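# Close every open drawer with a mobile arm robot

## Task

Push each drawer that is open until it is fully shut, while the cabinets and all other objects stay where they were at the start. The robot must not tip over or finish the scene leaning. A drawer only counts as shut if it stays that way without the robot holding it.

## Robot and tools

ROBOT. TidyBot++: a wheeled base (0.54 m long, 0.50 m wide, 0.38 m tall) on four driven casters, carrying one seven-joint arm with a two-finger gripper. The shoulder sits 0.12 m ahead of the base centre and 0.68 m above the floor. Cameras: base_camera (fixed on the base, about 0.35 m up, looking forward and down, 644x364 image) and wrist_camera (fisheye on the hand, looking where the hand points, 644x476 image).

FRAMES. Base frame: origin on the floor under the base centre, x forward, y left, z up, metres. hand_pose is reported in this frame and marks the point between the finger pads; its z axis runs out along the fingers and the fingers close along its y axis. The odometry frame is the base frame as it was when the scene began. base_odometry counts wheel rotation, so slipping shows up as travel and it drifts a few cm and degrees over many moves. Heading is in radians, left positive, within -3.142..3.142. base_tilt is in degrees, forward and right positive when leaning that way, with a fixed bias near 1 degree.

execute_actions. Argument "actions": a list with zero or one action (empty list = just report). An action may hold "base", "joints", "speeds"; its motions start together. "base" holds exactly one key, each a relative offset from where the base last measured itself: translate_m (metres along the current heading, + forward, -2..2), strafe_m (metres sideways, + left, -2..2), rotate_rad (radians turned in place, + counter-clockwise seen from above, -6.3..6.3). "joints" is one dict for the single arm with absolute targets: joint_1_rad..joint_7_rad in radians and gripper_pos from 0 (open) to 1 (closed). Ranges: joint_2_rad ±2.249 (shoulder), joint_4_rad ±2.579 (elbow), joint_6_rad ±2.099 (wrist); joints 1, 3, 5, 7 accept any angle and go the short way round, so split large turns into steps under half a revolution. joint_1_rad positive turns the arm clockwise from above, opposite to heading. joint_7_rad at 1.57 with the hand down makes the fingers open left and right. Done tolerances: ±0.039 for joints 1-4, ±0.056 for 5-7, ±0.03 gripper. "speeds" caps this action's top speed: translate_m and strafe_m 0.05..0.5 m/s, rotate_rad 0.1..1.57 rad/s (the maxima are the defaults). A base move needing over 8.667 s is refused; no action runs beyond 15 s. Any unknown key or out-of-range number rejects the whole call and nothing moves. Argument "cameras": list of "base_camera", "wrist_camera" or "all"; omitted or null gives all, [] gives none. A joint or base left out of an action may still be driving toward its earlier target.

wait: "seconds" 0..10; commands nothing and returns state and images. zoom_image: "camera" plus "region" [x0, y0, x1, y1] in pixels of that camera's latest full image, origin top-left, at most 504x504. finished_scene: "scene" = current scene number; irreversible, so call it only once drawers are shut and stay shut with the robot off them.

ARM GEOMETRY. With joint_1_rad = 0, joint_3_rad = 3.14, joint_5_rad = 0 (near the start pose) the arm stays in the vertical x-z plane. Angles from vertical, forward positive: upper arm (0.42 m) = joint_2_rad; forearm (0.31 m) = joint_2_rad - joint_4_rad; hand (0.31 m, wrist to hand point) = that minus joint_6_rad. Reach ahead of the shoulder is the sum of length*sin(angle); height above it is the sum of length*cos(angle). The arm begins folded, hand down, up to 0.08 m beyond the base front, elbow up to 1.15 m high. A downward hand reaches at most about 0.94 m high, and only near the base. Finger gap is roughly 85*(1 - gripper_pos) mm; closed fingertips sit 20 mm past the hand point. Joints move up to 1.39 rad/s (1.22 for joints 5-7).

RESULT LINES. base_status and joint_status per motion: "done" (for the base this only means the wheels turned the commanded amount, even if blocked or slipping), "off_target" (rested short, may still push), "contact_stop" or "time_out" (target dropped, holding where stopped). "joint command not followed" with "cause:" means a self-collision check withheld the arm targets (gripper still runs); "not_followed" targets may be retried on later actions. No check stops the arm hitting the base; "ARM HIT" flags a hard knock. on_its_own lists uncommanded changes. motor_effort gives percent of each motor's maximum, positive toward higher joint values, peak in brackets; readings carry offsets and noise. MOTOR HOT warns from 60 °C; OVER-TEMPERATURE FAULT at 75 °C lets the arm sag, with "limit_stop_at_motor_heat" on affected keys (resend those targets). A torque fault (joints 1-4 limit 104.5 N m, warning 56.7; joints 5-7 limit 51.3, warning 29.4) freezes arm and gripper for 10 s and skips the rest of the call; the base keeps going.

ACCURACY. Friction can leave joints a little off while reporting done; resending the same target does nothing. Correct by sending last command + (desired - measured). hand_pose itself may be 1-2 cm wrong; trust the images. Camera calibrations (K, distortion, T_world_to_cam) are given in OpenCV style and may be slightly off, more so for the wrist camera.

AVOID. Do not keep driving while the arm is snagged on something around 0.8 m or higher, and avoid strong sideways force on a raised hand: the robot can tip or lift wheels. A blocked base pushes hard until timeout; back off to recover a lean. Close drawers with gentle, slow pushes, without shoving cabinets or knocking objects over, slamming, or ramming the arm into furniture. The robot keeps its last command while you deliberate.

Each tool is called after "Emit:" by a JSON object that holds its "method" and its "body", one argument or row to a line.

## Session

Emit:
{"method": "execute_actions", "body": {
  "actions": [
    {"joints": {"joint_6_rad": 0.35, "gripper_pos": 1.0}}
  ]
}}

Scene clock: 1.53 s.
base_odometry: x=+0.000 y=+0.000 heading=+0.000 (m, m, rad; odometry frame)
base_tilt: forward=-0.2 right=+0.2 (deg)
base_status: not commanded
joint_positions: joint_1_rad=-0.047 joint_2_rad=-0.313 joint_3_rad=+3.163 joint_4_rad=-2.512 joint_5_rad=-0.016 joint_6_rad=+0.333 joint_7_rad=+1.565 gripper_pos=+0.999
joint_status: all done
motor_effort: joint_1_rad=+0(1) joint_2_rad=-8(8) joint_3_rad=+0(0) joint_4_rad=+18(17) joint_5_rad=+0(1) joint_6_rad=+8(8) joint_7_rad=-1(1) (%)
hand_pose: x=+0.5417 y=+0.0103 z=+0.8066 quat_wxyz=(-0.015, +0.804, -0.001, +0.595) (m; base frame)
pictures: base_camera, wrist_camera
camera_calibration (this result's frames):
wrist_camera: T_world_to_cam=[[0.0682144, -0.997356, -0.0250371, -0.00306678], [-0.317609, 0.00208062, -0.948219, 0.991157], [0.945765, 0.0726342, -0.316628, -0.125105], [0, 0, 0, 1]] pos_world=[0.43333, 0.00396604, 0.900146]
Images, in order (width x height): base_camera 644x364, wrist_camera 644x476.

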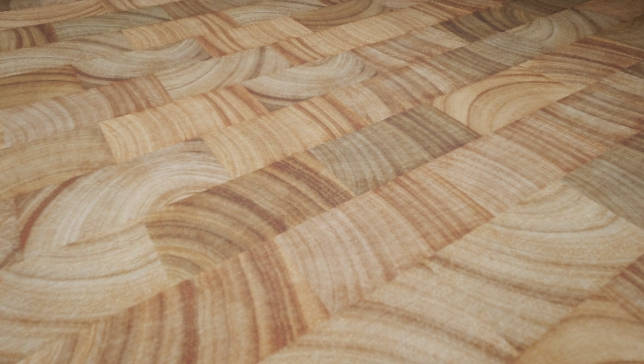

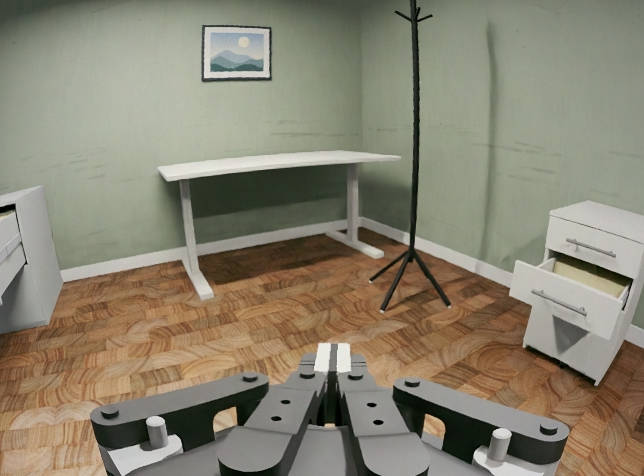

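Emit:
{"method": "execute_actions", "body": {
  "actions": [
    {"base": {"rotate_rad": 0.585}, "joints": {"joint_1_rad": -0.75}}
  ],
  "cameras": ["wrist_camera"]
}}

Scene clock: 12.93 s.
base_odometry: x=+0.000 y=+0.000 heading=+0.585 (m, m, rad; odometry frame)
base_tilt: forward=-0.2 right=+0.2 (deg)
base_status: done
joint_positions: joint_1_rad=-0.726 joint_2_rad=-0.313 joint_3_rad=+3.163 joint_4_rad=-2.512 joint_5_rad=-0.016 joint_6_rad=+0.333 joint_7_rad=+1.565 gripper_pos=+0.999
joint_status: all done
motor_effort: joint_1_rad=-1(2) joint_2_rad=-7(8) joint_3_rad=+0(1) joint_4_rad=+18(18) joint_5_rad=-1(1) joint_6_rad=+7(7) joint_7_rad=-1(1) (%)
hand_pose: x=+0.4415 y=+0.2734 z=+0.8066 quat_wxyz=(-0.212, +0.758, +0.267, +0.556) (m; base frame)
pictures: wrist_camera
camera_calibration (this result's frames):
wrist_camera: T_world_to_cam=[[0.679367, -0.733371, -0.0250372, -0.0757939], [-0.24849, -0.19782, -0.948219, 0.982932], [0.690444, 0.650411, -0.316628, -0.0947224], [0, 0, 0, 1]] pos_world=[0.361141, 0.200467, 0.900146]
Images, in order (width x height): wrist_camera 644x476.

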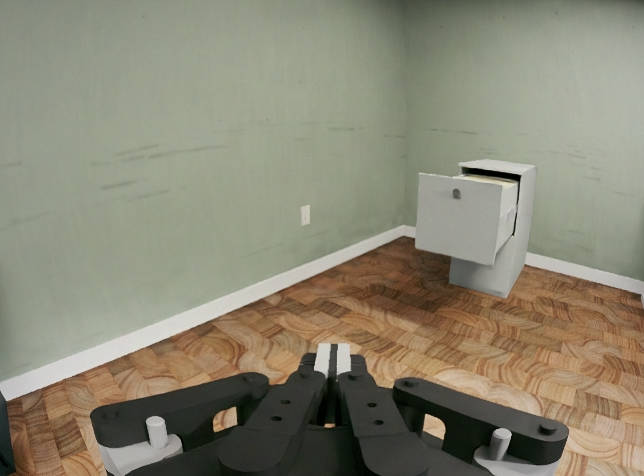

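Emit:
{"method": "execute_actions", "body": {
  "actions": [
    {"joints": {"joint_1_rad": -2.0}}
  ],
  "cameras": ["wrist_camera"]
}}

Scene clock: 17.00 s.
base_odometry: x=+0.000 y=+0.000 heading=+0.585 (m, m, rad; odometry frame)
base_tilt: forward=-0.2 right=+0.2 (deg)
base_status: not commanded
joint_positions: joint_1_rad=-1.976 joint_2_rad=-0.313 joint_3_rad=+3.163 joint_4_rad=-2.512 joint_5_rad=-0.016 joint_6_rad=+0.333 joint_7_rad=+1.565 gripper_pos=+0.999
joint_status: all done
motor_effort: joint_1_rad=+0(0) joint_2_rad=-7(7) joint_3_rad=+0(0) joint_4_rad=+18(18) joint_5_rad=-1(0) joint_6_rad=+7(8) joint_7_rad=-1(1) (%)
hand_pose: x=-0.0389 y=+0.3922 z=+0.8066 quat_wxyz=(-0.497, +0.459, +0.660, +0.327) (m; base frame)
pictures: wrist_camera
camera_calibration (this result's frames):
wrist_camera: T_world_to_cam=[[0.910073, 0.413691, -0.0250369, -0.103248], [0.109449, -0.298162, -0.94822, 0.940337], [-0.399735, 0.860209, -0.316627, 0.0350087], [0, 0, 0, 1]] pos_world=[0.00503862, 0.292971, 0.900146]
Images, in order (width x height): wrist_camera 644x476.

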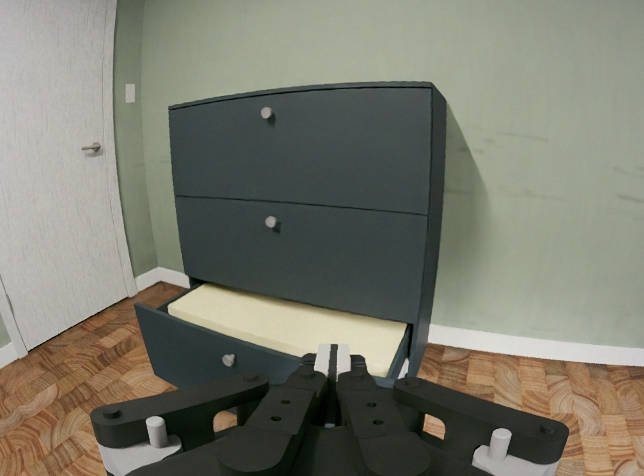

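Emit:
{"method": "execute_actions", "body": {
  "actions": [
    {"joints": {"joint_1_rad": 2.9}}
  ],
  "cameras": ["wrist_camera"]
}}

Scene clock: 26.97 s.
base_odometry: x=+0.000 y=+0.000 heading=+0.585 (m, m, rad; odometry frame)
base_tilt: forward=-0.2 right=+0.2 (deg)
base_status: not commanded
joint_positions: joint_1_rad=-3.359 joint_2_rad=-0.313 joint_3_rad=+3.163 joint_4_rad=-2.512 joint_5_rad=-0.016 joint_6_rad=+0.333 joint_7_rad=+1.565 gripper_pos=+0.999
joint_status: all done
motor_effort: joint_1_rad=+0(0) joint_2_rad=-7(7) joint_3_rad=+0(0) joint_4_rad=+17(18) joint_5_rad=+0(0) joint_6_rad=+8(7) joint_7_rad=-1(1) (%)
hand_pose: x=-0.2958 y=-0.0819 z=+0.8066 quat_wxyz=(-0.592, -0.067, +0.801, -0.065) (m; base frame)
pictures: wrist_camera
camera_calibration (this result's frames):
wrist_camera: T_world_to_cam=[[-0.236613, 0.971281, -0.0250368, 0.0332075], [0.313348, 0.0518922, -0.948219, 0.916073], [-0.919689, -0.232207, -0.316627, 0.0968833], [0, 0, 0, 1]] pos_world=[-0.19009, -0.0572939, 0.900146]
Images, in order (width x height): wrist_camera 644x476.

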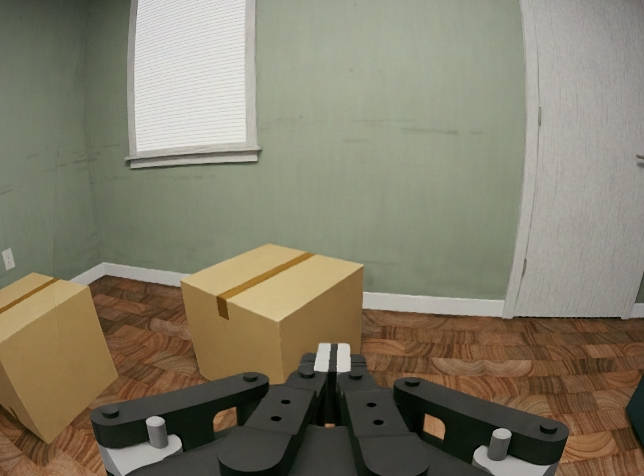

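Emit:
{"method": "execute_actions", "body": {
  "actions": [
    {"base": {"translate_m": -0.64}, "joints": {"joint_1_rad": -1.571, "joint_2_rad": 1.6, "joint_4_rad": -1.35, "joint_6_rad": 0.85}}
  ]
}}

Scene clock: 107.20 s.
base_odometry: x=-0.533 y=-0.354 heading=+0.585 (m, m, rad; odometry frame)
base_tilt: forward=-0.2 right=+0.2 (deg)
base_status: done
joint_positions: joint_1_rad=-1.580 joint_2_rad=+1.587 joint_3_rad=+3.162 joint_4_rad=-1.368 joint_5_rad=-0.016 joint_6_rad=+0.808 joint_7_rad=+1.565 gripper_pos=+0.999
joint_status: all done
motor_effort: joint_1_rad=+0(5) joint_2_rad=-48(51) joint_3_rad=+0(2) joint_4_rad=+7(19) joint_5_rad=-1(2) joint_6_rad=+7(8) joint_7_rad=-1(1) (%)
hand_pose: x=+0.1242 y=+0.7398 z=+0.1961 quat_wxyz=(-0.332, +0.622, +0.621, +0.343) (m; base frame)
pictures: base_camera, wrist_camera
camera_calibration (this result's frames):
wrist_camera: T_world_to_cam=[[0.999162, 0.0409061, -0.0017236, -0.150637], [0.0218259, -0.567786, -0.822886, 0.632935], [-0.0346397, 0.822159, -0.568203, -0.359985], [0, 0, 0, 1]] pos_world=[0.124227, 0.661499, 0.316029]
Images, in order (width x height): base_camera 644x364, wrist_camera 644x476.

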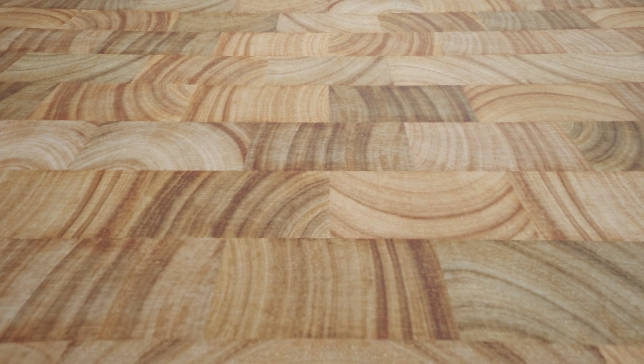

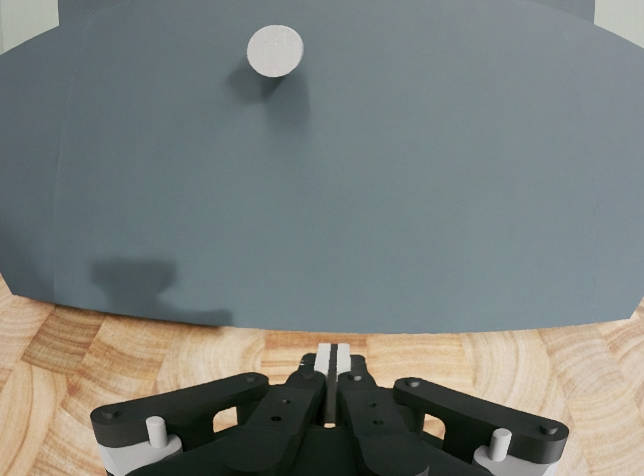

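Emit:
{"method": "execute_actions", "body": {
  "actions": [
    {"base": {"strafe_m": 0.4}, "speeds": {"strafe_m": 0.15}}
  ],
  "cameras": ["wrist_camera"]
}}

Scene clock: 118.10 s.
base_odometry: x=-0.755 y=-0.020 heading=+0.585 (m, m, rad; odometry frame)
base_tilt: forward=-0.2 right=+0.2 (deg)
base_status: done
joint_positions: joint_1_rad=-1.578 joint_2_rad=+1.627 joint_3_rad=+3.162 joint_4_rad=-1.373 joint_5_rad=-0.016 joint_6_rad=+0.808 joint_7_rad=+1.565 gripper_pos=+0.999
joint_status: not commanded
motor_effort: joint_1_rad=-1(4) joint_2_rad=-48(63) joint_3_rad=-1(3) joint_4_rad=+7(28) joint_5_rad=+1(1) joint_6_rad=+7(16) joint_7_rad=-1(1) (%)
hand_pose: x=+0.1259 y=+0.7174 z=+0.1655 quat_wxyz=(-0.317, +0.630, +0.628, +0.329) (m; base frame)
pictures: wrist_camera
camera_calibration (this result's frames):
wrist_camera: T_world_to_cam=[[0.999244, 0.038754, -0.00313406, -0.14964], [0.0209303, -0.604096, -0.796636, 0.616845], [-0.0327661, 0.795968, -0.604451, -0.334347], [0, 0, 0, 1]] pos_world=[0.125661, 0.644563, 0.288836]
Images, in order (width x height): wrist_camera 644x476.

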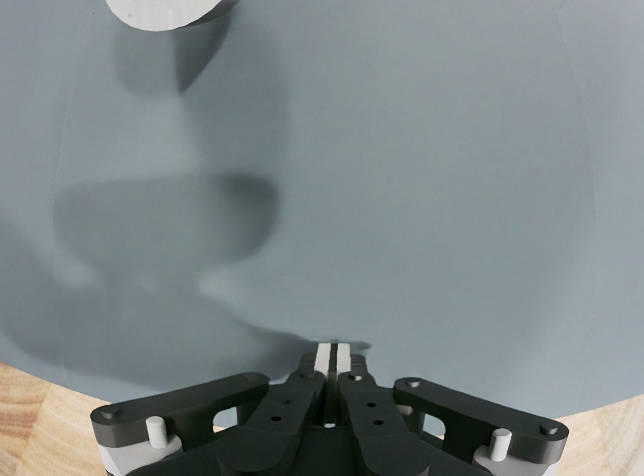

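Emit:
{"method": "execute_actions", "body": {
  "actions": [
    {"base": {"strafe_m": 0.06}, "joints": {"joint_2_rad": 1.55, "joint_4_rad": -1.35, "joint_6_rad": 0.9}, "speeds": {"strafe_m": 0.08}}
  ],
  "cameras": ["wrist_camera"]
}}

Scene clock: 124.73 s.
base_odometry: x=-0.788 y=+0.029 heading=+0.585 (m, m, rad; odometry frame)
base_tilt: forward=-0.2 right=+0.2 (deg)
base_status: done
joint_positions: joint_1_rad=-1.578 joint_2_rad=+1.627 joint_3_rad=+3.162 joint_4_rad=-1.419 joint_5_rad=-0.016 joint_6_rad=+0.816 joint_7_rad=+1.565 gripper_pos=+0.999
joint_status: joint_2_rad off_target (ended at +1.627, target +1.550); joint_4_rad off_target (ended at -1.419, target -1.350); joint_6_rad off_target (ended at +0.816, target +0.900)
motor_effort: joint_1_rad=-1(3) joint_2_rad=-59(66) joint_3_rad=-1(2) joint_4_rad=+17(26) joint_5_rad=+0(0) joint_6_rad=+13(16) joint_7_rad=-1(1) (%)
hand_pose: x=+0.1265 y=+0.6964 z=+0.1547 quat_wxyz=(-0.305, +0.636, +0.633, +0.318) (m; base frame)
pictures: wrist_camera
camera_calibration (this result's frames):
wrist_camera: T_world_to_cam=[[0.999284, 0.037605, -0.00410893, -0.148507], [0.0206478, -0.633215, -0.773701, 0.612353], [-0.0316969, 0.773062, -0.633538, -0.303802], [0, 0, 0, 1]] pos_world=[0.126127, 0.628194, 0.280698]
Images, in order (width x height): wrist_camera 644x476.

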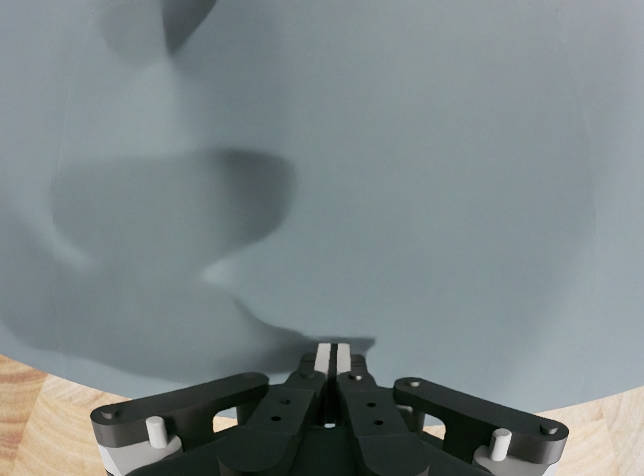

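Emit:
{"method": "execute_actions", "body": {
  "actions": [
    {"base": {"strafe_m": 0.04}, "speeds": {"strafe_m": 0.08}}
  ],
  "cameras": ["wrist_camera"]
}}

Scene clock: 130.13 s.
base_odometry: x=-0.810 y=+0.062 heading=+0.586 (m, m, rad; odometry frame)
base_tilt: forward=-0.2 right=+0.2 (deg)
base_status: done
joint_positions: joint_1_rad=-1.578 joint_2_rad=+1.643 joint_3_rad=+3.162 joint_4_rad=-1.476 joint_5_rad=-0.016 joint_6_rad=+0.816 joint_7_rad=+1.565 gripper_pos=+0.999
joint_status: not commanded
motor_effort: joint_1_rad=-1(3) joint_2_rad=-66(68) joint_3_rad=-1(2) joint_4_rad=+26(31) joint_5_rad=+0(0) joint_6_rad=+18(19) joint_7_rad=-1(1) (%)
hand_pose: x=+0.1271 y=+0.6579 z=+0.1287 quat_wxyz=(-0.281, +0.647, +0.644, +0.295) (m; base frame)
pictures: wrist_camera
camera_calibration (this result's frames):
wrist_camera: T_world_to_cam=[[0.999331, 0.0360412, -0.00624171, -0.146482], [0.0203159, -0.688808, -0.724659, 0.598096], [-0.0304169, 0.724048, -0.689079, -0.251303], [0, 0, 0, 1]] pos_world=[0.12659, 0.599208, 0.259334]
Images, in order (width x height): wrist_camera 644x476.

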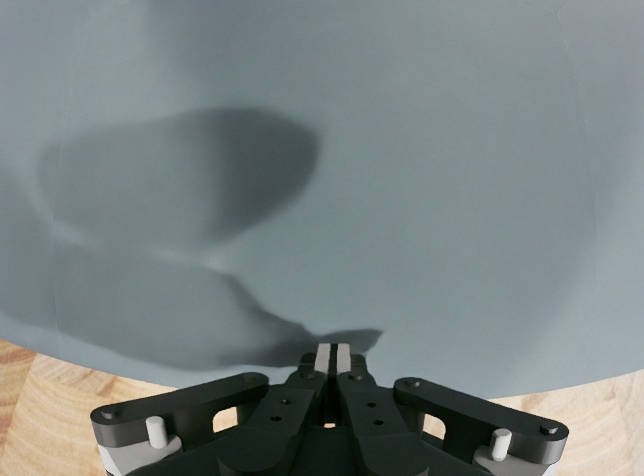

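Emit:
{"method": "execute_actions", "body": {
  "actions": [
    {"base": {"strafe_m": -0.3}, "joints": {"joint_2_rad": 1.55, "joint_4_rad": -1.35, "joint_6_rad": 1.2}}
  ],
  "cameras": ["wrist_camera"]
}}

Scene clock: 135.30 s.
base_odometry: x=-0.644 y=-0.188 heading=+0.586 (m, m, rad; odometry frame)
base_tilt: forward=-0.2 right=+0.2 (deg)
base_status: done
joint_positions: joint_1_rad=-1.578 joint_2_rad=+1.546 joint_3_rad=+3.162 joint_4_rad=-1.348 joint_5_rad=-0.016 joint_6_rad=+1.168 joint_7_rad=+1.565 gripper_pos=+0.999
joint_status: all done
motor_effort: joint_1_rad=-1(5) joint_2_rad=-50(72) joint_3_rad=-1(2) joint_4_rad=+8(27) joint_5_rad=+0(0) joint_6_rad=+8(22) joint_7_rad=-1(1) (%)
hand_pose: x=+0.1241 y=+0.8053 z=+0.3392 quat_wxyz=(-0.455, +0.537, +0.537, +0.465) (m; base frame)
pictures: wrist_camera
camera_calibration (this result's frames):
wrist_camera: T_world_to_cam=[[0.998956, 0.0418413, 0.0183603, -0.160471], [0.0256499, -0.180975, -0.983153, 0.53033], [-0.0378136, 0.982597, -0.181859, -0.592352], [0, 0, 0, 1]] pos_world=[0.124302, 0.684734, 0.416617]
Images, in order (width x height): wrist_camera 644x476.

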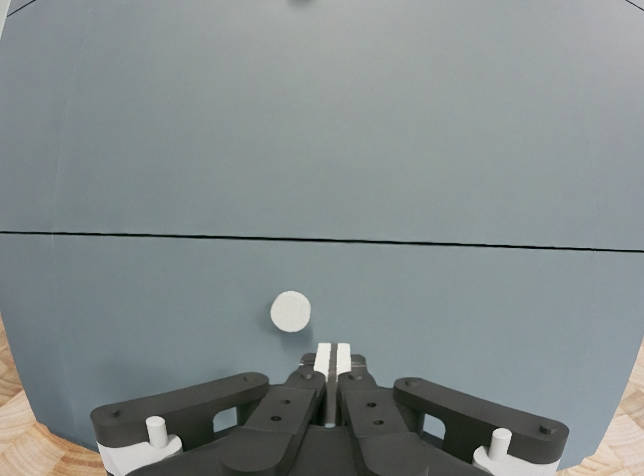

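Emit:
{"method": "execute_actions", "body": {
  "actions": [
    {"base": {"translate_m": 0.9}, "joints": {"joint_2_rad": 1.3, "joint_4_rad": -1.6, "joint_6_rad": 1.1}}
  ],
  "cameras": ["wrist_camera"]
}}

Scene clock: 149.47 s.
base_odometry: x=+0.106 y=+0.310 heading=+0.586 (m, m, rad; odometry frame)
base_tilt: forward=-0.2 right=+0.2 (deg)
base_status: done
joint_positions: joint_1_rad=-1.575 joint_2_rad=+1.304 joint_3_rad=+3.162 joint_4_rad=-1.582 joint_5_rad=-0.016 joint_6_rad=+1.141 joint_7_rad=+1.565 gripper_pos=+0.999
joint_status: all done
motor_effort: joint_1_rad=+0(4) joint_2_rad=-48(53) joint_3_rad=-1(2) joint_4_rad=+9(9) joint_5_rad=-1(1) joint_6_rad=+8(9) joint_7_rad=-1(1) (%)
hand_pose: x=+0.1284 y=+0.7921 z=+0.4347 quat_wxyz=(-0.448, +0.544, +0.539, +0.462) (m; base frame)
pictures: wrist_camera
camera_calibration (this result's frames):
wrist_camera: T_world_to_cam=[[0.999291, 0.033815, 0.0165532, -0.158867], [0.0229793, -0.199531, -0.979622, 0.635245], [-0.029823, 0.979308, -0.200167, -0.552348], [0, 0, 0, 1]] pos_world=[0.127684, 0.673042, 0.514367]
Images, in order (width x height): wrist_camera 644x476.

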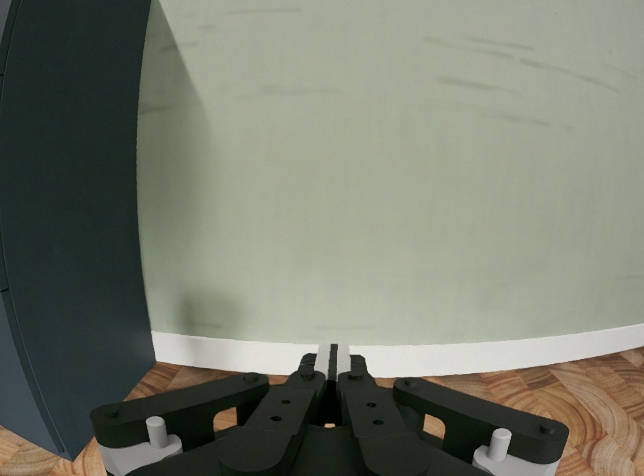

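Emit:
{"method": "zoom_image", "body": {
  "camera": "wrist_camera",
  "region": [0, 220, 120, 476]
}}

Region (0, 220, 120, 476) of wrist_camera's 644x476 image, scaled by 1.969; it fills the left 236 columns of this view, and the rest is white.

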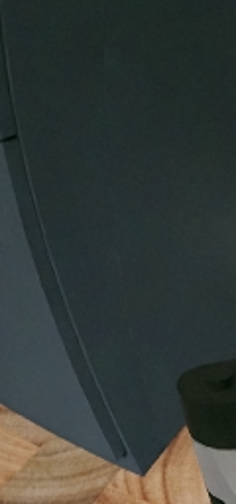

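Emit:
{"method": "execute_actions", "body": {
  "actions": [
    {"base": {"translate_m": 0.45}, "joints": {"joint_1_rad": 0.0, "joint_2_rad": 1.1, "joint_4_rad": -1.79, "joint_6_rad": 1.09}}
  ],
  "cameras": ["wrist_camera"]
}}

Scene clock: 156.60 s.
base_odometry: x=+0.482 y=+0.558 heading=+0.586 (m, m, rad; odometry frame)
base_tilt: forward=-0.1 right=+0.2 (deg)
base_status: done
joint_positions: joint_1_rad=-0.014 joint_2_rad=+1.126 joint_3_rad=+3.163 joint_4_rad=-1.770 joint_5_rad=-0.016 joint_6_rad=+1.132 joint_7_rad=+1.565 gripper_pos=+0.999
joint_status: all done
motor_effort: joint_1_rad=+0(6) joint_2_rad=-45(49) joint_3_rad=-1(3) joint_4_rad=+8(9) joint_5_rad=-1(1) joint_6_rad=+8(7) joint_7_rad=-1(1) (%)
hand_pose: x=+0.8808 y=-0.0037 z=+0.4981 quat_wxyz=(+0.008, +0.772, -0.002, +0.636) (m; base frame)
pictures: wrist_camera
camera_calibration (this result's frames):
wrist_camera: T_world_to_cam=[[0.0395133, -0.999097, 0.0156303, -0.0428501], [-0.218779, -0.0239133, -0.975481, 0.732749], [0.974974, 0.0351249, -0.219526, -0.616721], [0, 0, 0, 1]] pos_world=[0.76329, -0.00362673, 0.580067]
Images, in order (width x height): wrist_camera 644x476.

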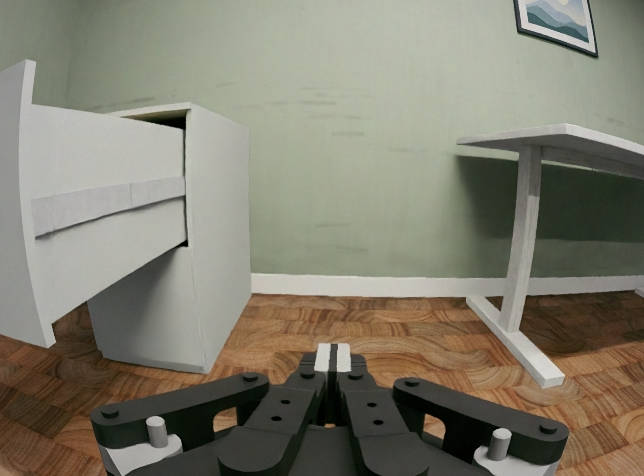

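Emit:
{"method": "execute_actions", "body": {
  "actions": [
    {"base": {"strafe_m": 0.535}}
  ],
  "cameras": ["wrist_camera"]
}}

Scene clock: 165.17 s.
base_odometry: x=+0.186 y=+1.005 heading=+0.585 (m, m, rad; odometry frame)
base_tilt: forward=-0.1 right=+0.2 (deg)
base_status: done
joint_positions: joint_1_rad=-0.011 joint_2_rad=+1.125 joint_3_rad=+3.163 joint_4_rad=-1.772 joint_5_rad=-0.016 joint_6_rad=+1.131 joint_7_rad=+1.565 gripper_pos=+0.999
joint_status: not commanded
motor_effort: joint_1_rad=-1(2) joint_2_rad=-46(46) joint_3_rad=-1(2) joint_4_rad=+9(9) joint_5_rad=+0(1) joint_6_rad=+8(8) joint_7_rad=-1(1) (%)
hand_pose: x=+0.8804 y=-0.0059 z=+0.4977 quat_wxyz=(+0.009, +0.772, -0.003, +0.635) (m; base frame)
pictures: wrist_camera
camera_calibration (this result's frames):
wrist_camera: T_world_to_cam=[[0.036538, -0.999214, 0.0153668, -0.0423121], [-0.220261, -0.0230512, -0.975169, 0.733396], [0.974756, 0.032246, -0.22093, -0.615468], [0, 0, 0, 1]] pos_world=[0.763016, -0.00552676, 0.579859]
Images, in order (width x height): wrist_camera 644x476.

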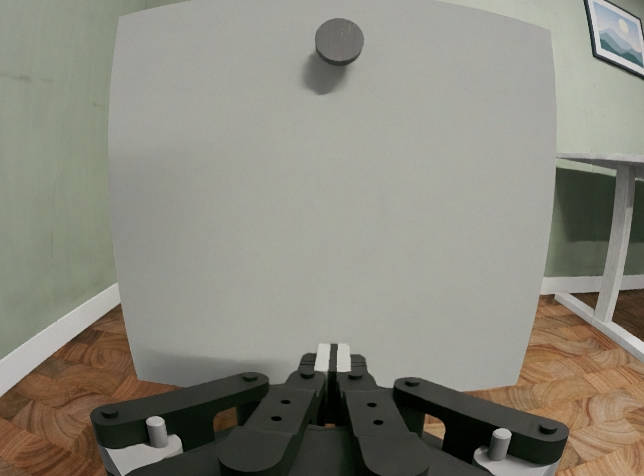

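Emit:
{"method": "execute_actions", "body": {
  "actions": [
    {"base": {"translate_m": 0.6}, "speeds": {"translate_m": 0.17}}
  ]
}}

Scene clock: 173.53 s.
base_odometry: x=+0.686 y=+1.336 heading=+0.585 (m, m, rad; odometry frame)
base_tilt: forward=-0.1 right=+0.2 (deg)
base_status: done
joint_positions: joint_1_rad=-0.011 joint_2_rad=+1.119 joint_3_rad=+3.163 joint_4_rad=-1.796 joint_5_rad=-0.016 joint_6_rad=+1.124 joint_7_rad=+1.565 gripper_pos=+0.999
joint_status: not commanded
motor_effort: joint_1_rad=+0(2) joint_2_rad=-45(48) joint_3_rad=-1(1) joint_4_rad=+8(28) joint_5_rad=+0(2) joint_6_rad=+8(9) joint_7_rad=-1(2) (%)
hand_pose: x=+0.8720 y=-0.0061 z=+0.4909 quat_wxyz=(+0.009, +0.780, -0.003, +0.625) (m; base frame)
pictures: base_camera, wrist_camera
camera_calibration (this result's frames):
wrist_camera: T_world_to_cam=[[0.0363275, -0.999238, 0.014303, -0.0414017], [-0.244985, -0.0227804, -0.969259, 0.743568], [0.968846, 0.0317067, -0.245626, -0.591525], [0, 0, 0, 1]] pos_world=[0.756764, -0.00567603, 0.576008]
Images, in order (width x height): base_camera 644x364, wrist_camera 644x476.

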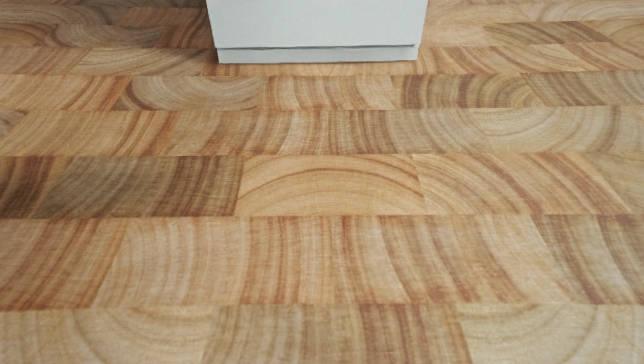

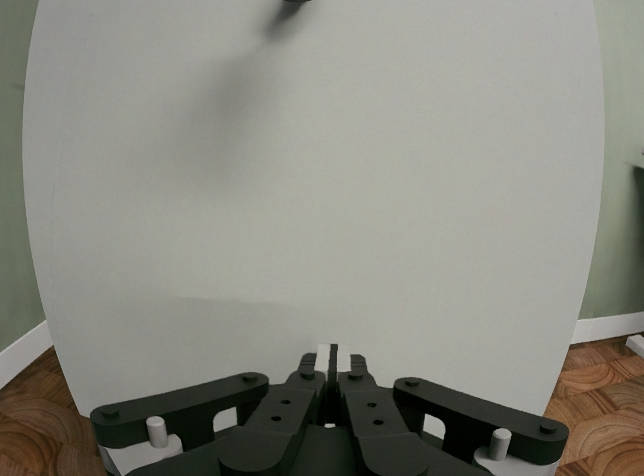

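Emit:
{"method": "execute_actions", "body": {
  "actions": [
    {"base": {"translate_m": 0.06}, "speeds": {"translate_m": 0.08}}
  ],
  "cameras": ["wrist_camera"]
}}

Scene clock: 182.83 s.
base_odometry: x=+0.736 y=+1.369 heading=+0.586 (m, m, rad; odometry frame)
base_tilt: forward=-0.2 right=+0.2 (deg)
base_status: done
joint_positions: joint_1_rad=-0.011 joint_2_rad=+1.115 joint_3_rad=+3.163 joint_4_rad=-1.833 joint_5_rad=-0.016 joint_6_rad=+1.122 joint_7_rad=+1.565 gripper_pos=+0.999
joint_status: not commanded
motor_effort: joint_1_rad=+0(1) joint_2_rad=-46(49) joint_3_rad=+0(1) joint_4_rad=+16(27) joint_5_rad=+0(1) joint_6_rad=+8(9) joint_7_rad=-1(1) (%)
hand_pose: x=+0.8586 y=-0.0064 z=+0.4799 quat_wxyz=(+0.009, +0.791, -0.003, +0.611) (m; base frame)
pictures: wrist_camera
camera_calibration (this result's frames):
wrist_camera: T_world_to_cam=[[0.03604, -0.999266, 0.0129823, -0.0401583], [-0.278866, -0.0225307, -0.960066, 0.75433], [0.959654, 0.0309805, -0.279473, -0.557078], [0, 0, 0, 1]] pos_world=[0.746406, -0.00587464, 0.569039]
Images, in order (width x height): wrist_camera 644x476.

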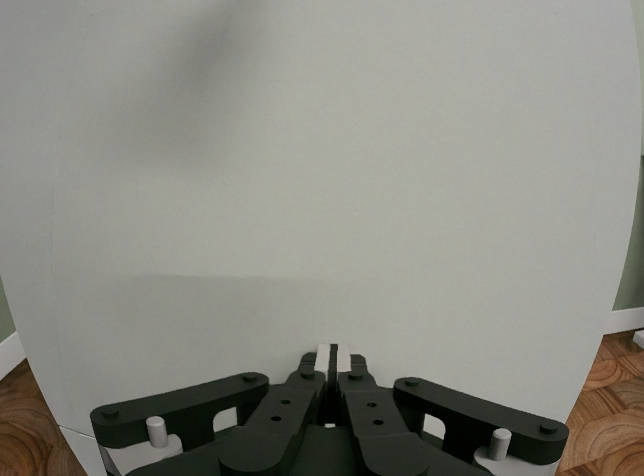

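Emit:
{"method": "execute_actions", "body": {
  "actions": [
    {"base": {"translate_m": 0.025}, "speeds": {"translate_m": 0.06}}
  ],
  "cameras": ["wrist_camera"]
}}

Scene clock: 185.97 s.
base_odometry: x=+0.756 y=+1.383 heading=+0.586 (m, m, rad; odometry frame)
base_tilt: forward=-0.2 right=+0.2 (deg)
base_status: done
joint_positions: joint_1_rad=-0.010 joint_2_rad=+1.112 joint_3_rad=+3.163 joint_4_rad=-1.894 joint_5_rad=-0.016 joint_6_rad=+1.120 joint_7_rad=+1.565 gripper_pos=+0.999
joint_status: not commanded
motor_effort: joint_1_rad=-3(2) joint_2_rad=-45(49) joint_3_rad=-1(1) joint_4_rad=+26(30) joint_5_rad=+1(1) joint_6_rad=+9(9) joint_7_rad=-1(1) (%)
hand_pose: x=+0.8347 y=-0.0070 z=+0.4599 quat_wxyz=(+0.010, +0.809, -0.003, +0.587) (m; base frame)
pictures: wrist_camera
camera_calibration (this result's frames):
wrist_camera: T_world_to_cam=[[0.0353562, -0.999316, 0.0108466, -0.0380589], [-0.335974, -0.0221072, -0.941612, 0.767616], [0.941207, 0.0296477, -0.336526, -0.498111], [0, 0, 0, 1]] pos_world=[0.72807, -0.00629521, 0.555581]
Images, in order (width x height): wrist_camera 644x476.

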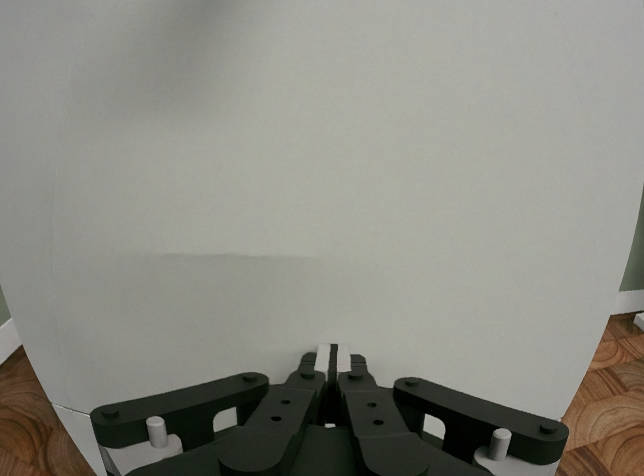

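Emit:
{"method": "zoom_image", "body": {
  "camera": "wrist_camera",
  "region": [20, 350, 120, 430]
}}

Region (20, 350, 120, 430) of wrist_camera's 644x476 image, scaled by 5.040; it fills the top 403 rows of this view, and the rest is white.

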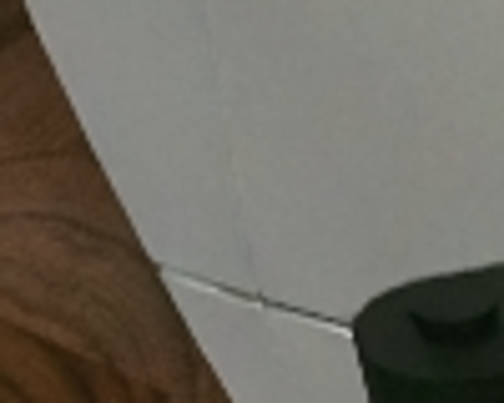

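Emit:
{"method": "execute_actions", "body": {
  "actions": [
    {"base": {"translate_m": -0.75}, "joints": {"joint_1_rad": 1.571, "joint_2_rad": 1.4, "joint_4_rad": -1.46, "joint_6_rad": 1.2}}
  ],
  "cameras": ["wrist_camera"]
}}

Scene clock: 208.47 s.
base_odometry: x=+0.131 y=+0.969 heading=+0.585 (m, m, rad; odometry frame)
base_tilt: forward=-0.2 right=+0.3 (deg)
base_status: done
joint_positions: joint_1_rad=+1.570 joint_2_rad=+1.374 joint_3_rad=+3.163 joint_4_rad=-1.480 joint_5_rad=-0.016 joint_6_rad=+1.158 joint_7_rad=+1.565 gripper_pos=+0.999
joint_status: all done
motor_effort: joint_1_rad=-1(6) joint_2_rad=-50(52) joint_3_rad=-1(3) joint_4_rad=+10(25) joint_5_rad=+0(2) joint_6_rad=+8(13) joint_7_rad=-1(1) (%)
hand_pose: x=+0.1075 y=-0.8107 z=+0.4235 quat_wxyz=(+0.475, +0.528, -0.533, +0.460) (m; base frame)
pictures: wrist_camera
camera_calibration (this result's frames):
wrist_camera: T_world_to_cam=[[-0.999293, -0.0319506, 0.0198176, 0.0764889], [-0.0244542, 0.151968, -0.988083, 0.598571], [0.0285582, -0.987869, -0.152642, -0.606755], [0, 0, 0, 1]] pos_world=[0.1084, -0.687914, 0.497306]
Images, in order (width x height): wrist_camera 644x476.

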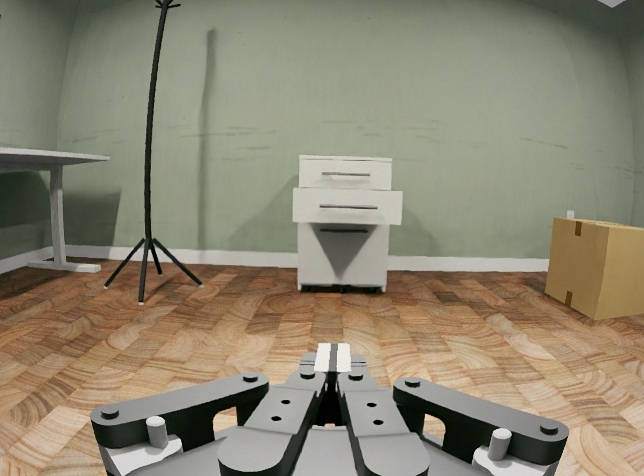

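Emit:
{"method": "execute_actions", "body": {
  "actions": [
    {"base": {"strafe_m": -0.92}}
  ],
  "cameras": ["wrist_camera"]
}}

Scene clock: 214.63 s.
base_odometry: x=+0.639 y=+0.201 heading=+0.585 (m, m, rad; odometry frame)
base_tilt: forward=-0.2 right=+0.3 (deg)
base_status: done
joint_positions: joint_1_rad=+1.570 joint_2_rad=+1.377 joint_3_rad=+3.163 joint_4_rad=-1.472 joint_5_rad=-0.016 joint_6_rad=+1.159 joint_7_rad=+1.565 gripper_pos=+0.999
joint_status: not commanded
motor_effort: joint_1_rad=-1(1) joint_2_rad=-49(50) joint_3_rad=-1(1) joint_4_rad=+9(10) joint_5_rad=+0(1) joint_6_rad=+7(8) joint_7_rad=-1(1) (%)
hand_pose: x=+0.1075 y=-0.8126 z=+0.4248 quat_wxyz=(+0.477, +0.526, -0.531, +0.462) (m; base frame)
pictures: wrist_camera
camera_calibration (this result's frames):
wrist_camera: T_world_to_cam=[[-0.999286, -0.0320019, 0.0200594, 0.0763148], [-0.0245285, 0.146013, -0.988979, 0.595713], [0.0287202, -0.988765, -0.146694, -0.611676], [0, 0, 0, 1]] pos_world=[0.10844, -0.689344, 0.497887]
Images, in order (width x height): wrist_camera 644x476.

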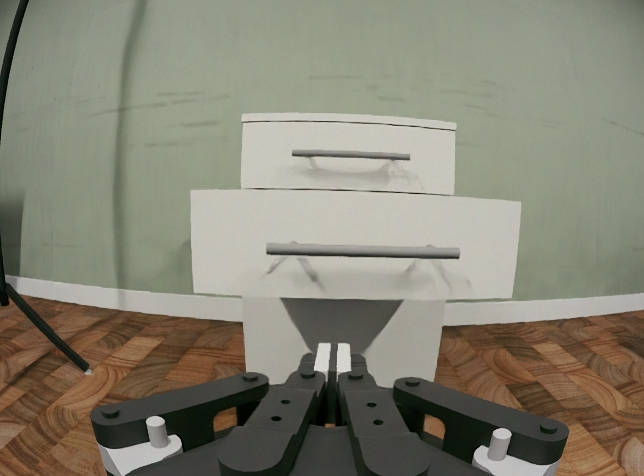

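Emit:
{"method": "execute_actions", "body": {
  "actions": [
    {"base": {"strafe_m": -0.14}, "joints": {"joint_2_rad": 1.31}}
  ],
  "cameras": ["wrist_camera"]
}}

Scene clock: 256.70 s.
base_odometry: x=+0.716 y=+0.084 heading=+0.585 (m, m, rad; odometry frame)
base_tilt: forward=-0.2 right=+0.3 (deg)
base_status: done
joint_positions: joint_1_rad=+1.570 joint_2_rad=+1.321 joint_3_rad=+3.163 joint_4_rad=-1.464 joint_5_rad=-0.016 joint_6_rad=+1.161 joint_7_rad=+1.565 gripper_pos=+0.999
joint_status: all done
motor_effort: joint_1_rad=-1(3) joint_2_rad=-50(54) joint_3_rad=-1(2) joint_4_rad=+11(11) joint_5_rad=-1(1) joint_6_rad=+8(8) joint_7_rad=-1(1) (%)
hand_pose: x=+0.1076 y=-0.8282 z=+0.4745 quat_wxyz=(+0.494, +0.510, -0.516, +0.479) (m; base frame)
pictures: wrist_camera
camera_calibration (this result's frames):
wrist_camera: T_world_to_cam=[[-0.99928, -0.0308146, 0.0221508, 0.0748855], [-0.0245774, 0.0807357, -0.996432, 0.596592], [0.0289163, -0.996259, -0.0814349, -0.657057], [0, 0, 0, 1]] pos_world=[0.108494, -0.700458, 0.539297]
Images, in order (width x height): wrist_camera 644x476.

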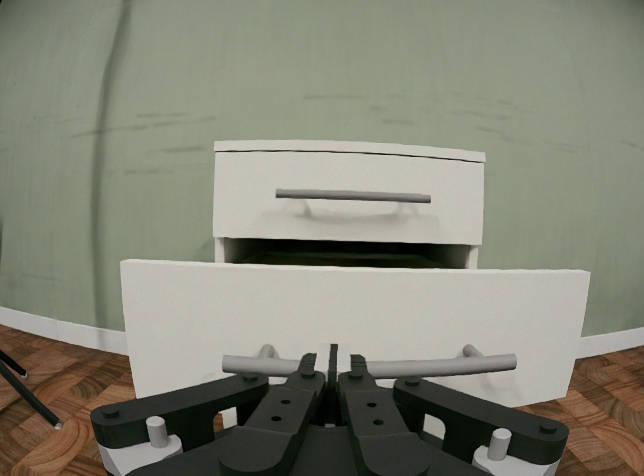

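Emit:
{"method": "execute_actions", "body": {
  "actions": [
    {"base": {"strafe_m": -0.31}, "speeds": {"strafe_m": 0.13}}
  ],
  "cameras": ["wrist_camera"]
}}

Scene clock: 267.70 s.
base_odometry: x=+0.888 y=-0.174 heading=+0.585 (m, m, rad; odometry frame)
base_tilt: forward=-0.2 right=+0.3 (deg)
base_status: done
joint_positions: joint_1_rad=+1.570 joint_2_rad=+1.321 joint_3_rad=+3.163 joint_4_rad=-1.466 joint_5_rad=-0.016 joint_6_rad=+1.163 joint_7_rad=+1.565 gripper_pos=+0.999
joint_status: not commanded
motor_effort: joint_1_rad=-1(3) joint_2_rad=-49(53) joint_3_rad=-1(2) joint_4_rad=+10(15) joint_5_rad=-1(0) joint_6_rad=+8(8) joint_7_rad=-1(1) (%)
hand_pose: x=+0.1076 y=-0.8278 z=+0.4745 quat_wxyz=(+0.494, +0.510, -0.516, +0.479) (m; base frame)
pictures: wrist_camera
camera_calibration (this result's frames):
wrist_camera: T_world_to_cam=[[-0.999279, -0.0308033, 0.0222152, 0.0748759], [-0.0246169, 0.0799172, -0.996497, 0.595956], [0.0289201, -0.996325, -0.0806178, -0.657097], [0, 0, 0, 1]] pos_world=[0.108496, -0.700003, 0.539231]
Images, in order (width x height): wrist_camera 644x476.

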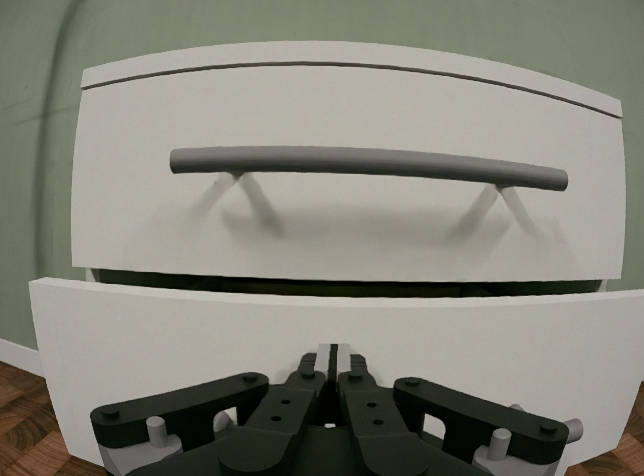

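Emit:
{"method": "execute_actions", "body": {
  "actions": [
    {"base": {"strafe_m": -0.04}, "speeds": {"strafe_m": 0.06}}
  ],
  "cameras": ["wrist_camera"]
}}

Scene clock: 274.47 s.
base_odometry: x=+0.910 y=-0.208 heading=+0.585 (m, m, rad; odometry frame)
base_tilt: forward=-0.2 right=+0.3 (deg)
base_status: done
joint_positions: joint_1_rad=+1.570 joint_2_rad=+1.321 joint_3_rad=+3.163 joint_4_rad=-1.465 joint_5_rad=-0.016 joint_6_rad=+1.164 joint_7_rad=+1.565 gripper_pos=+0.999
joint_status: not commanded
motor_effort: joint_1_rad=-1(0) joint_2_rad=-50(52) joint_3_rad=-1(1) joint_4_rad=+11(14) joint_5_rad=-1(1) joint_6_rad=+8(8) joint_7_rad=-1(1) (%)
hand_pose: x=+0.1076 y=-0.8279 z=+0.4748 quat_wxyz=(+0.494, +0.510, -0.515, +0.480) (m; base frame)
pictures: wrist_camera
camera_calibration (this result's frames):
wrist_camera: T_world_to_cam=[[-0.999278, -0.0307981, 0.0222586, 0.074855], [-0.0246331, 0.0790009, -0.99657, 0.595548], [0.028934, -0.996399, -0.0797025, -0.657646], [0, 0, 0, 1]] pos_world=[0.108499, -0.700021, 0.539423]
Images, in order (width x height): wrist_camera 644x476.

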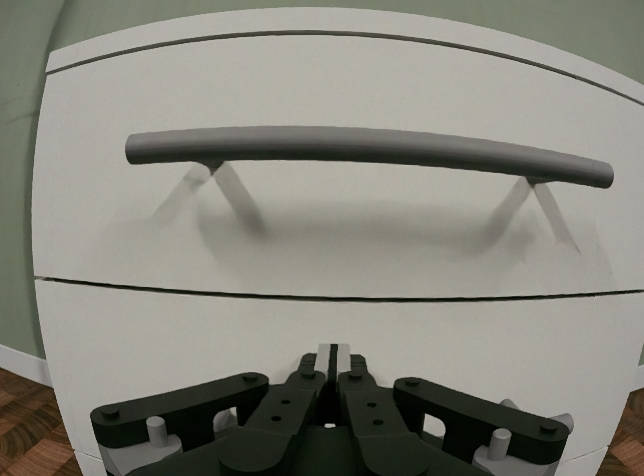

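Emit:
{"method": "zoom_image", "body": {
  "camera": "wrist_camera",
  "region": [10, 240, 130, 330]
}}

Region (10, 240, 130, 330) of wrist_camera's 644x476 image, scaled by 4.200; it fills the top 378 rows of this view, and the rest is white.

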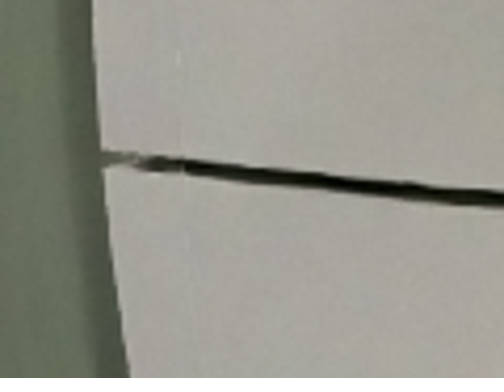

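Emit:
{"method": "execute_actions", "body": {
  "actions": [
    {"base": {"strafe_m": 0.35}}
  ],
  "cameras": ["wrist_camera"]
}}

Scene clock: 283.93 s.
base_odometry: x=+0.716 y=+0.084 heading=+0.585 (m, m, rad; odometry frame)
base_tilt: forward=-0.2 right=+0.3 (deg)
base_status: done
joint_positions: joint_1_rad=+1.570 joint_2_rad=+1.321 joint_3_rad=+3.163 joint_4_rad=-1.465 joint_5_rad=-0.016 joint_6_rad=+1.164 joint_7_rad=+1.565 gripper_pos=+0.999
joint_status: not commanded
motor_effort: joint_1_rad=-1(4) joint_2_rad=-51(52) joint_3_rad=+0(1) joint_4_rad=+11(12) joint_5_rad=-1(2) joint_6_rad=+8(8) joint_7_rad=-1(1) (%)
hand_pose: x=+0.1076 y=-0.8280 z=+0.4750 quat_wxyz=(+0.494, +0.510, -0.515, +0.480) (m; base frame)
pictures: wrist_camera
camera_calibration (this result's frames):
wrist_camera: T_world_to_cam=[[-0.999278, -0.0307902, 0.0222756, 0.0748428], [-0.0246354, 0.0785165, -0.996608, 0.595372], [0.0289368, -0.996437, -0.0792183, -0.658025], [0, 0, 0, 1]] pos_world=[0.108497, -0.700123, 0.539558]
Images, in order (width x height): wrist_camera 644x476.

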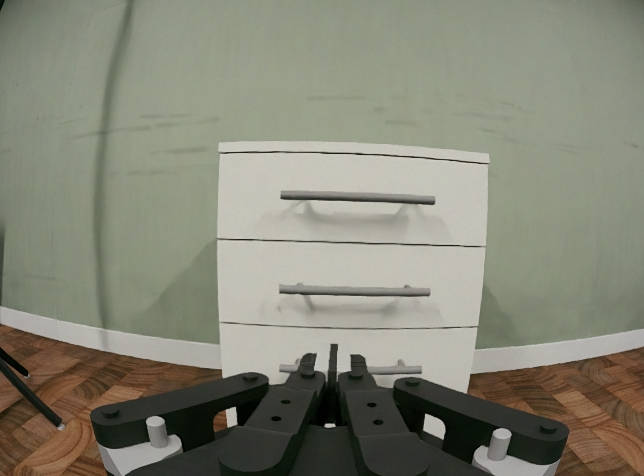

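Emit:
{"method": "execute_actions", "body": {
  "actions": [
    {"joints": {"joint_1_rad": 3.7, "joint_2_rad": -0.35, "joint_4_rad": -2.5, "joint_6_rad": 0.35}}
  ],
  "cameras": ["wrist_camera"]
}}

Scene clock: 299.90 s.
base_odometry: x=+0.716 y=+0.084 heading=+0.585 (m, m, rad; odometry frame)
base_tilt: forward=-0.2 right=+0.2 (deg)
base_status: not commanded
joint_positions: joint_1_rad=+3.676 joint_2_rad=-0.330 joint_3_rad=+3.164 joint_4_rad=-2.483 joint_5_rad=-0.016 joint_6_rad=+0.391 joint_7_rad=+1.565 gripper_pos=+0.999
joint_status: all done
motor_effort: joint_1_rad=-1(5) joint_2_rad=-7(53) joint_3_rad=+0(3) joint_4_rad=+18(19) joint_5_rad=+0(2) joint_6_rad=+8(8) joint_7_rad=-1(1) (%)
hand_pose: x=-0.2472 y=+0.2293 z=+0.8474 quat_wxyz=(+0.613, -0.223, -0.739, -0.168) (m; base frame)
pictures: wrist_camera
camera_calibration (this result's frames):
wrist_camera: T_world_to_cam=[[0.490872, 0.870982, -0.0208348, -0.0573163], [0.179203, -0.124341, -0.975923, 0.95412], [-0.852602, 0.47532, -0.217118, -0.00319261], [0, 0, 0, 1]] pos_world=[-0.145568, 0.170075, 0.92926]
Images, in order (width x height): wrist_camera 644x476.

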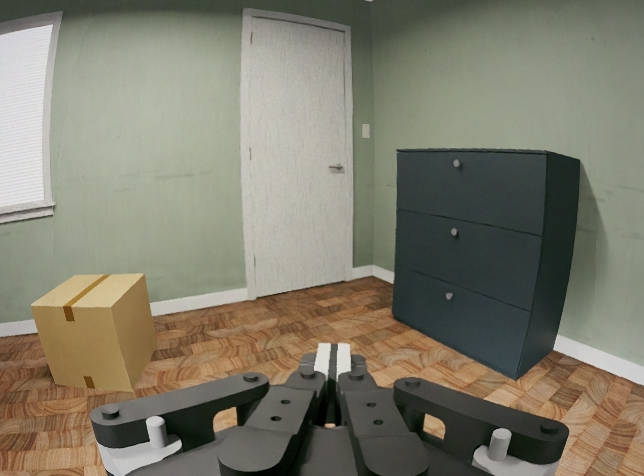

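Emit:
{"method": "zoom_image", "body": {
  "camera": "wrist_camera",
  "region": [380, 140, 600, 390]
}}

Region (380, 140, 600, 390) of wrist_camera's 644x476 image, scaled by 2.016; it fills the left 444 columns of this view, and the rest is white.

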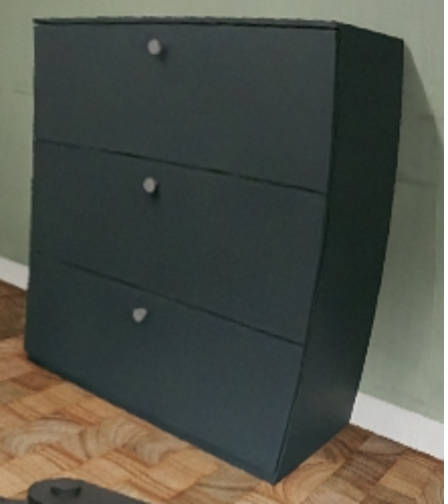

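All three cabinets have their drawers flush and none has moved, so I'm ending scene 2.

Emit:
{"method": "finished_scene", "body": {
  "scene": 2
}}

The scene is finished: the task was done.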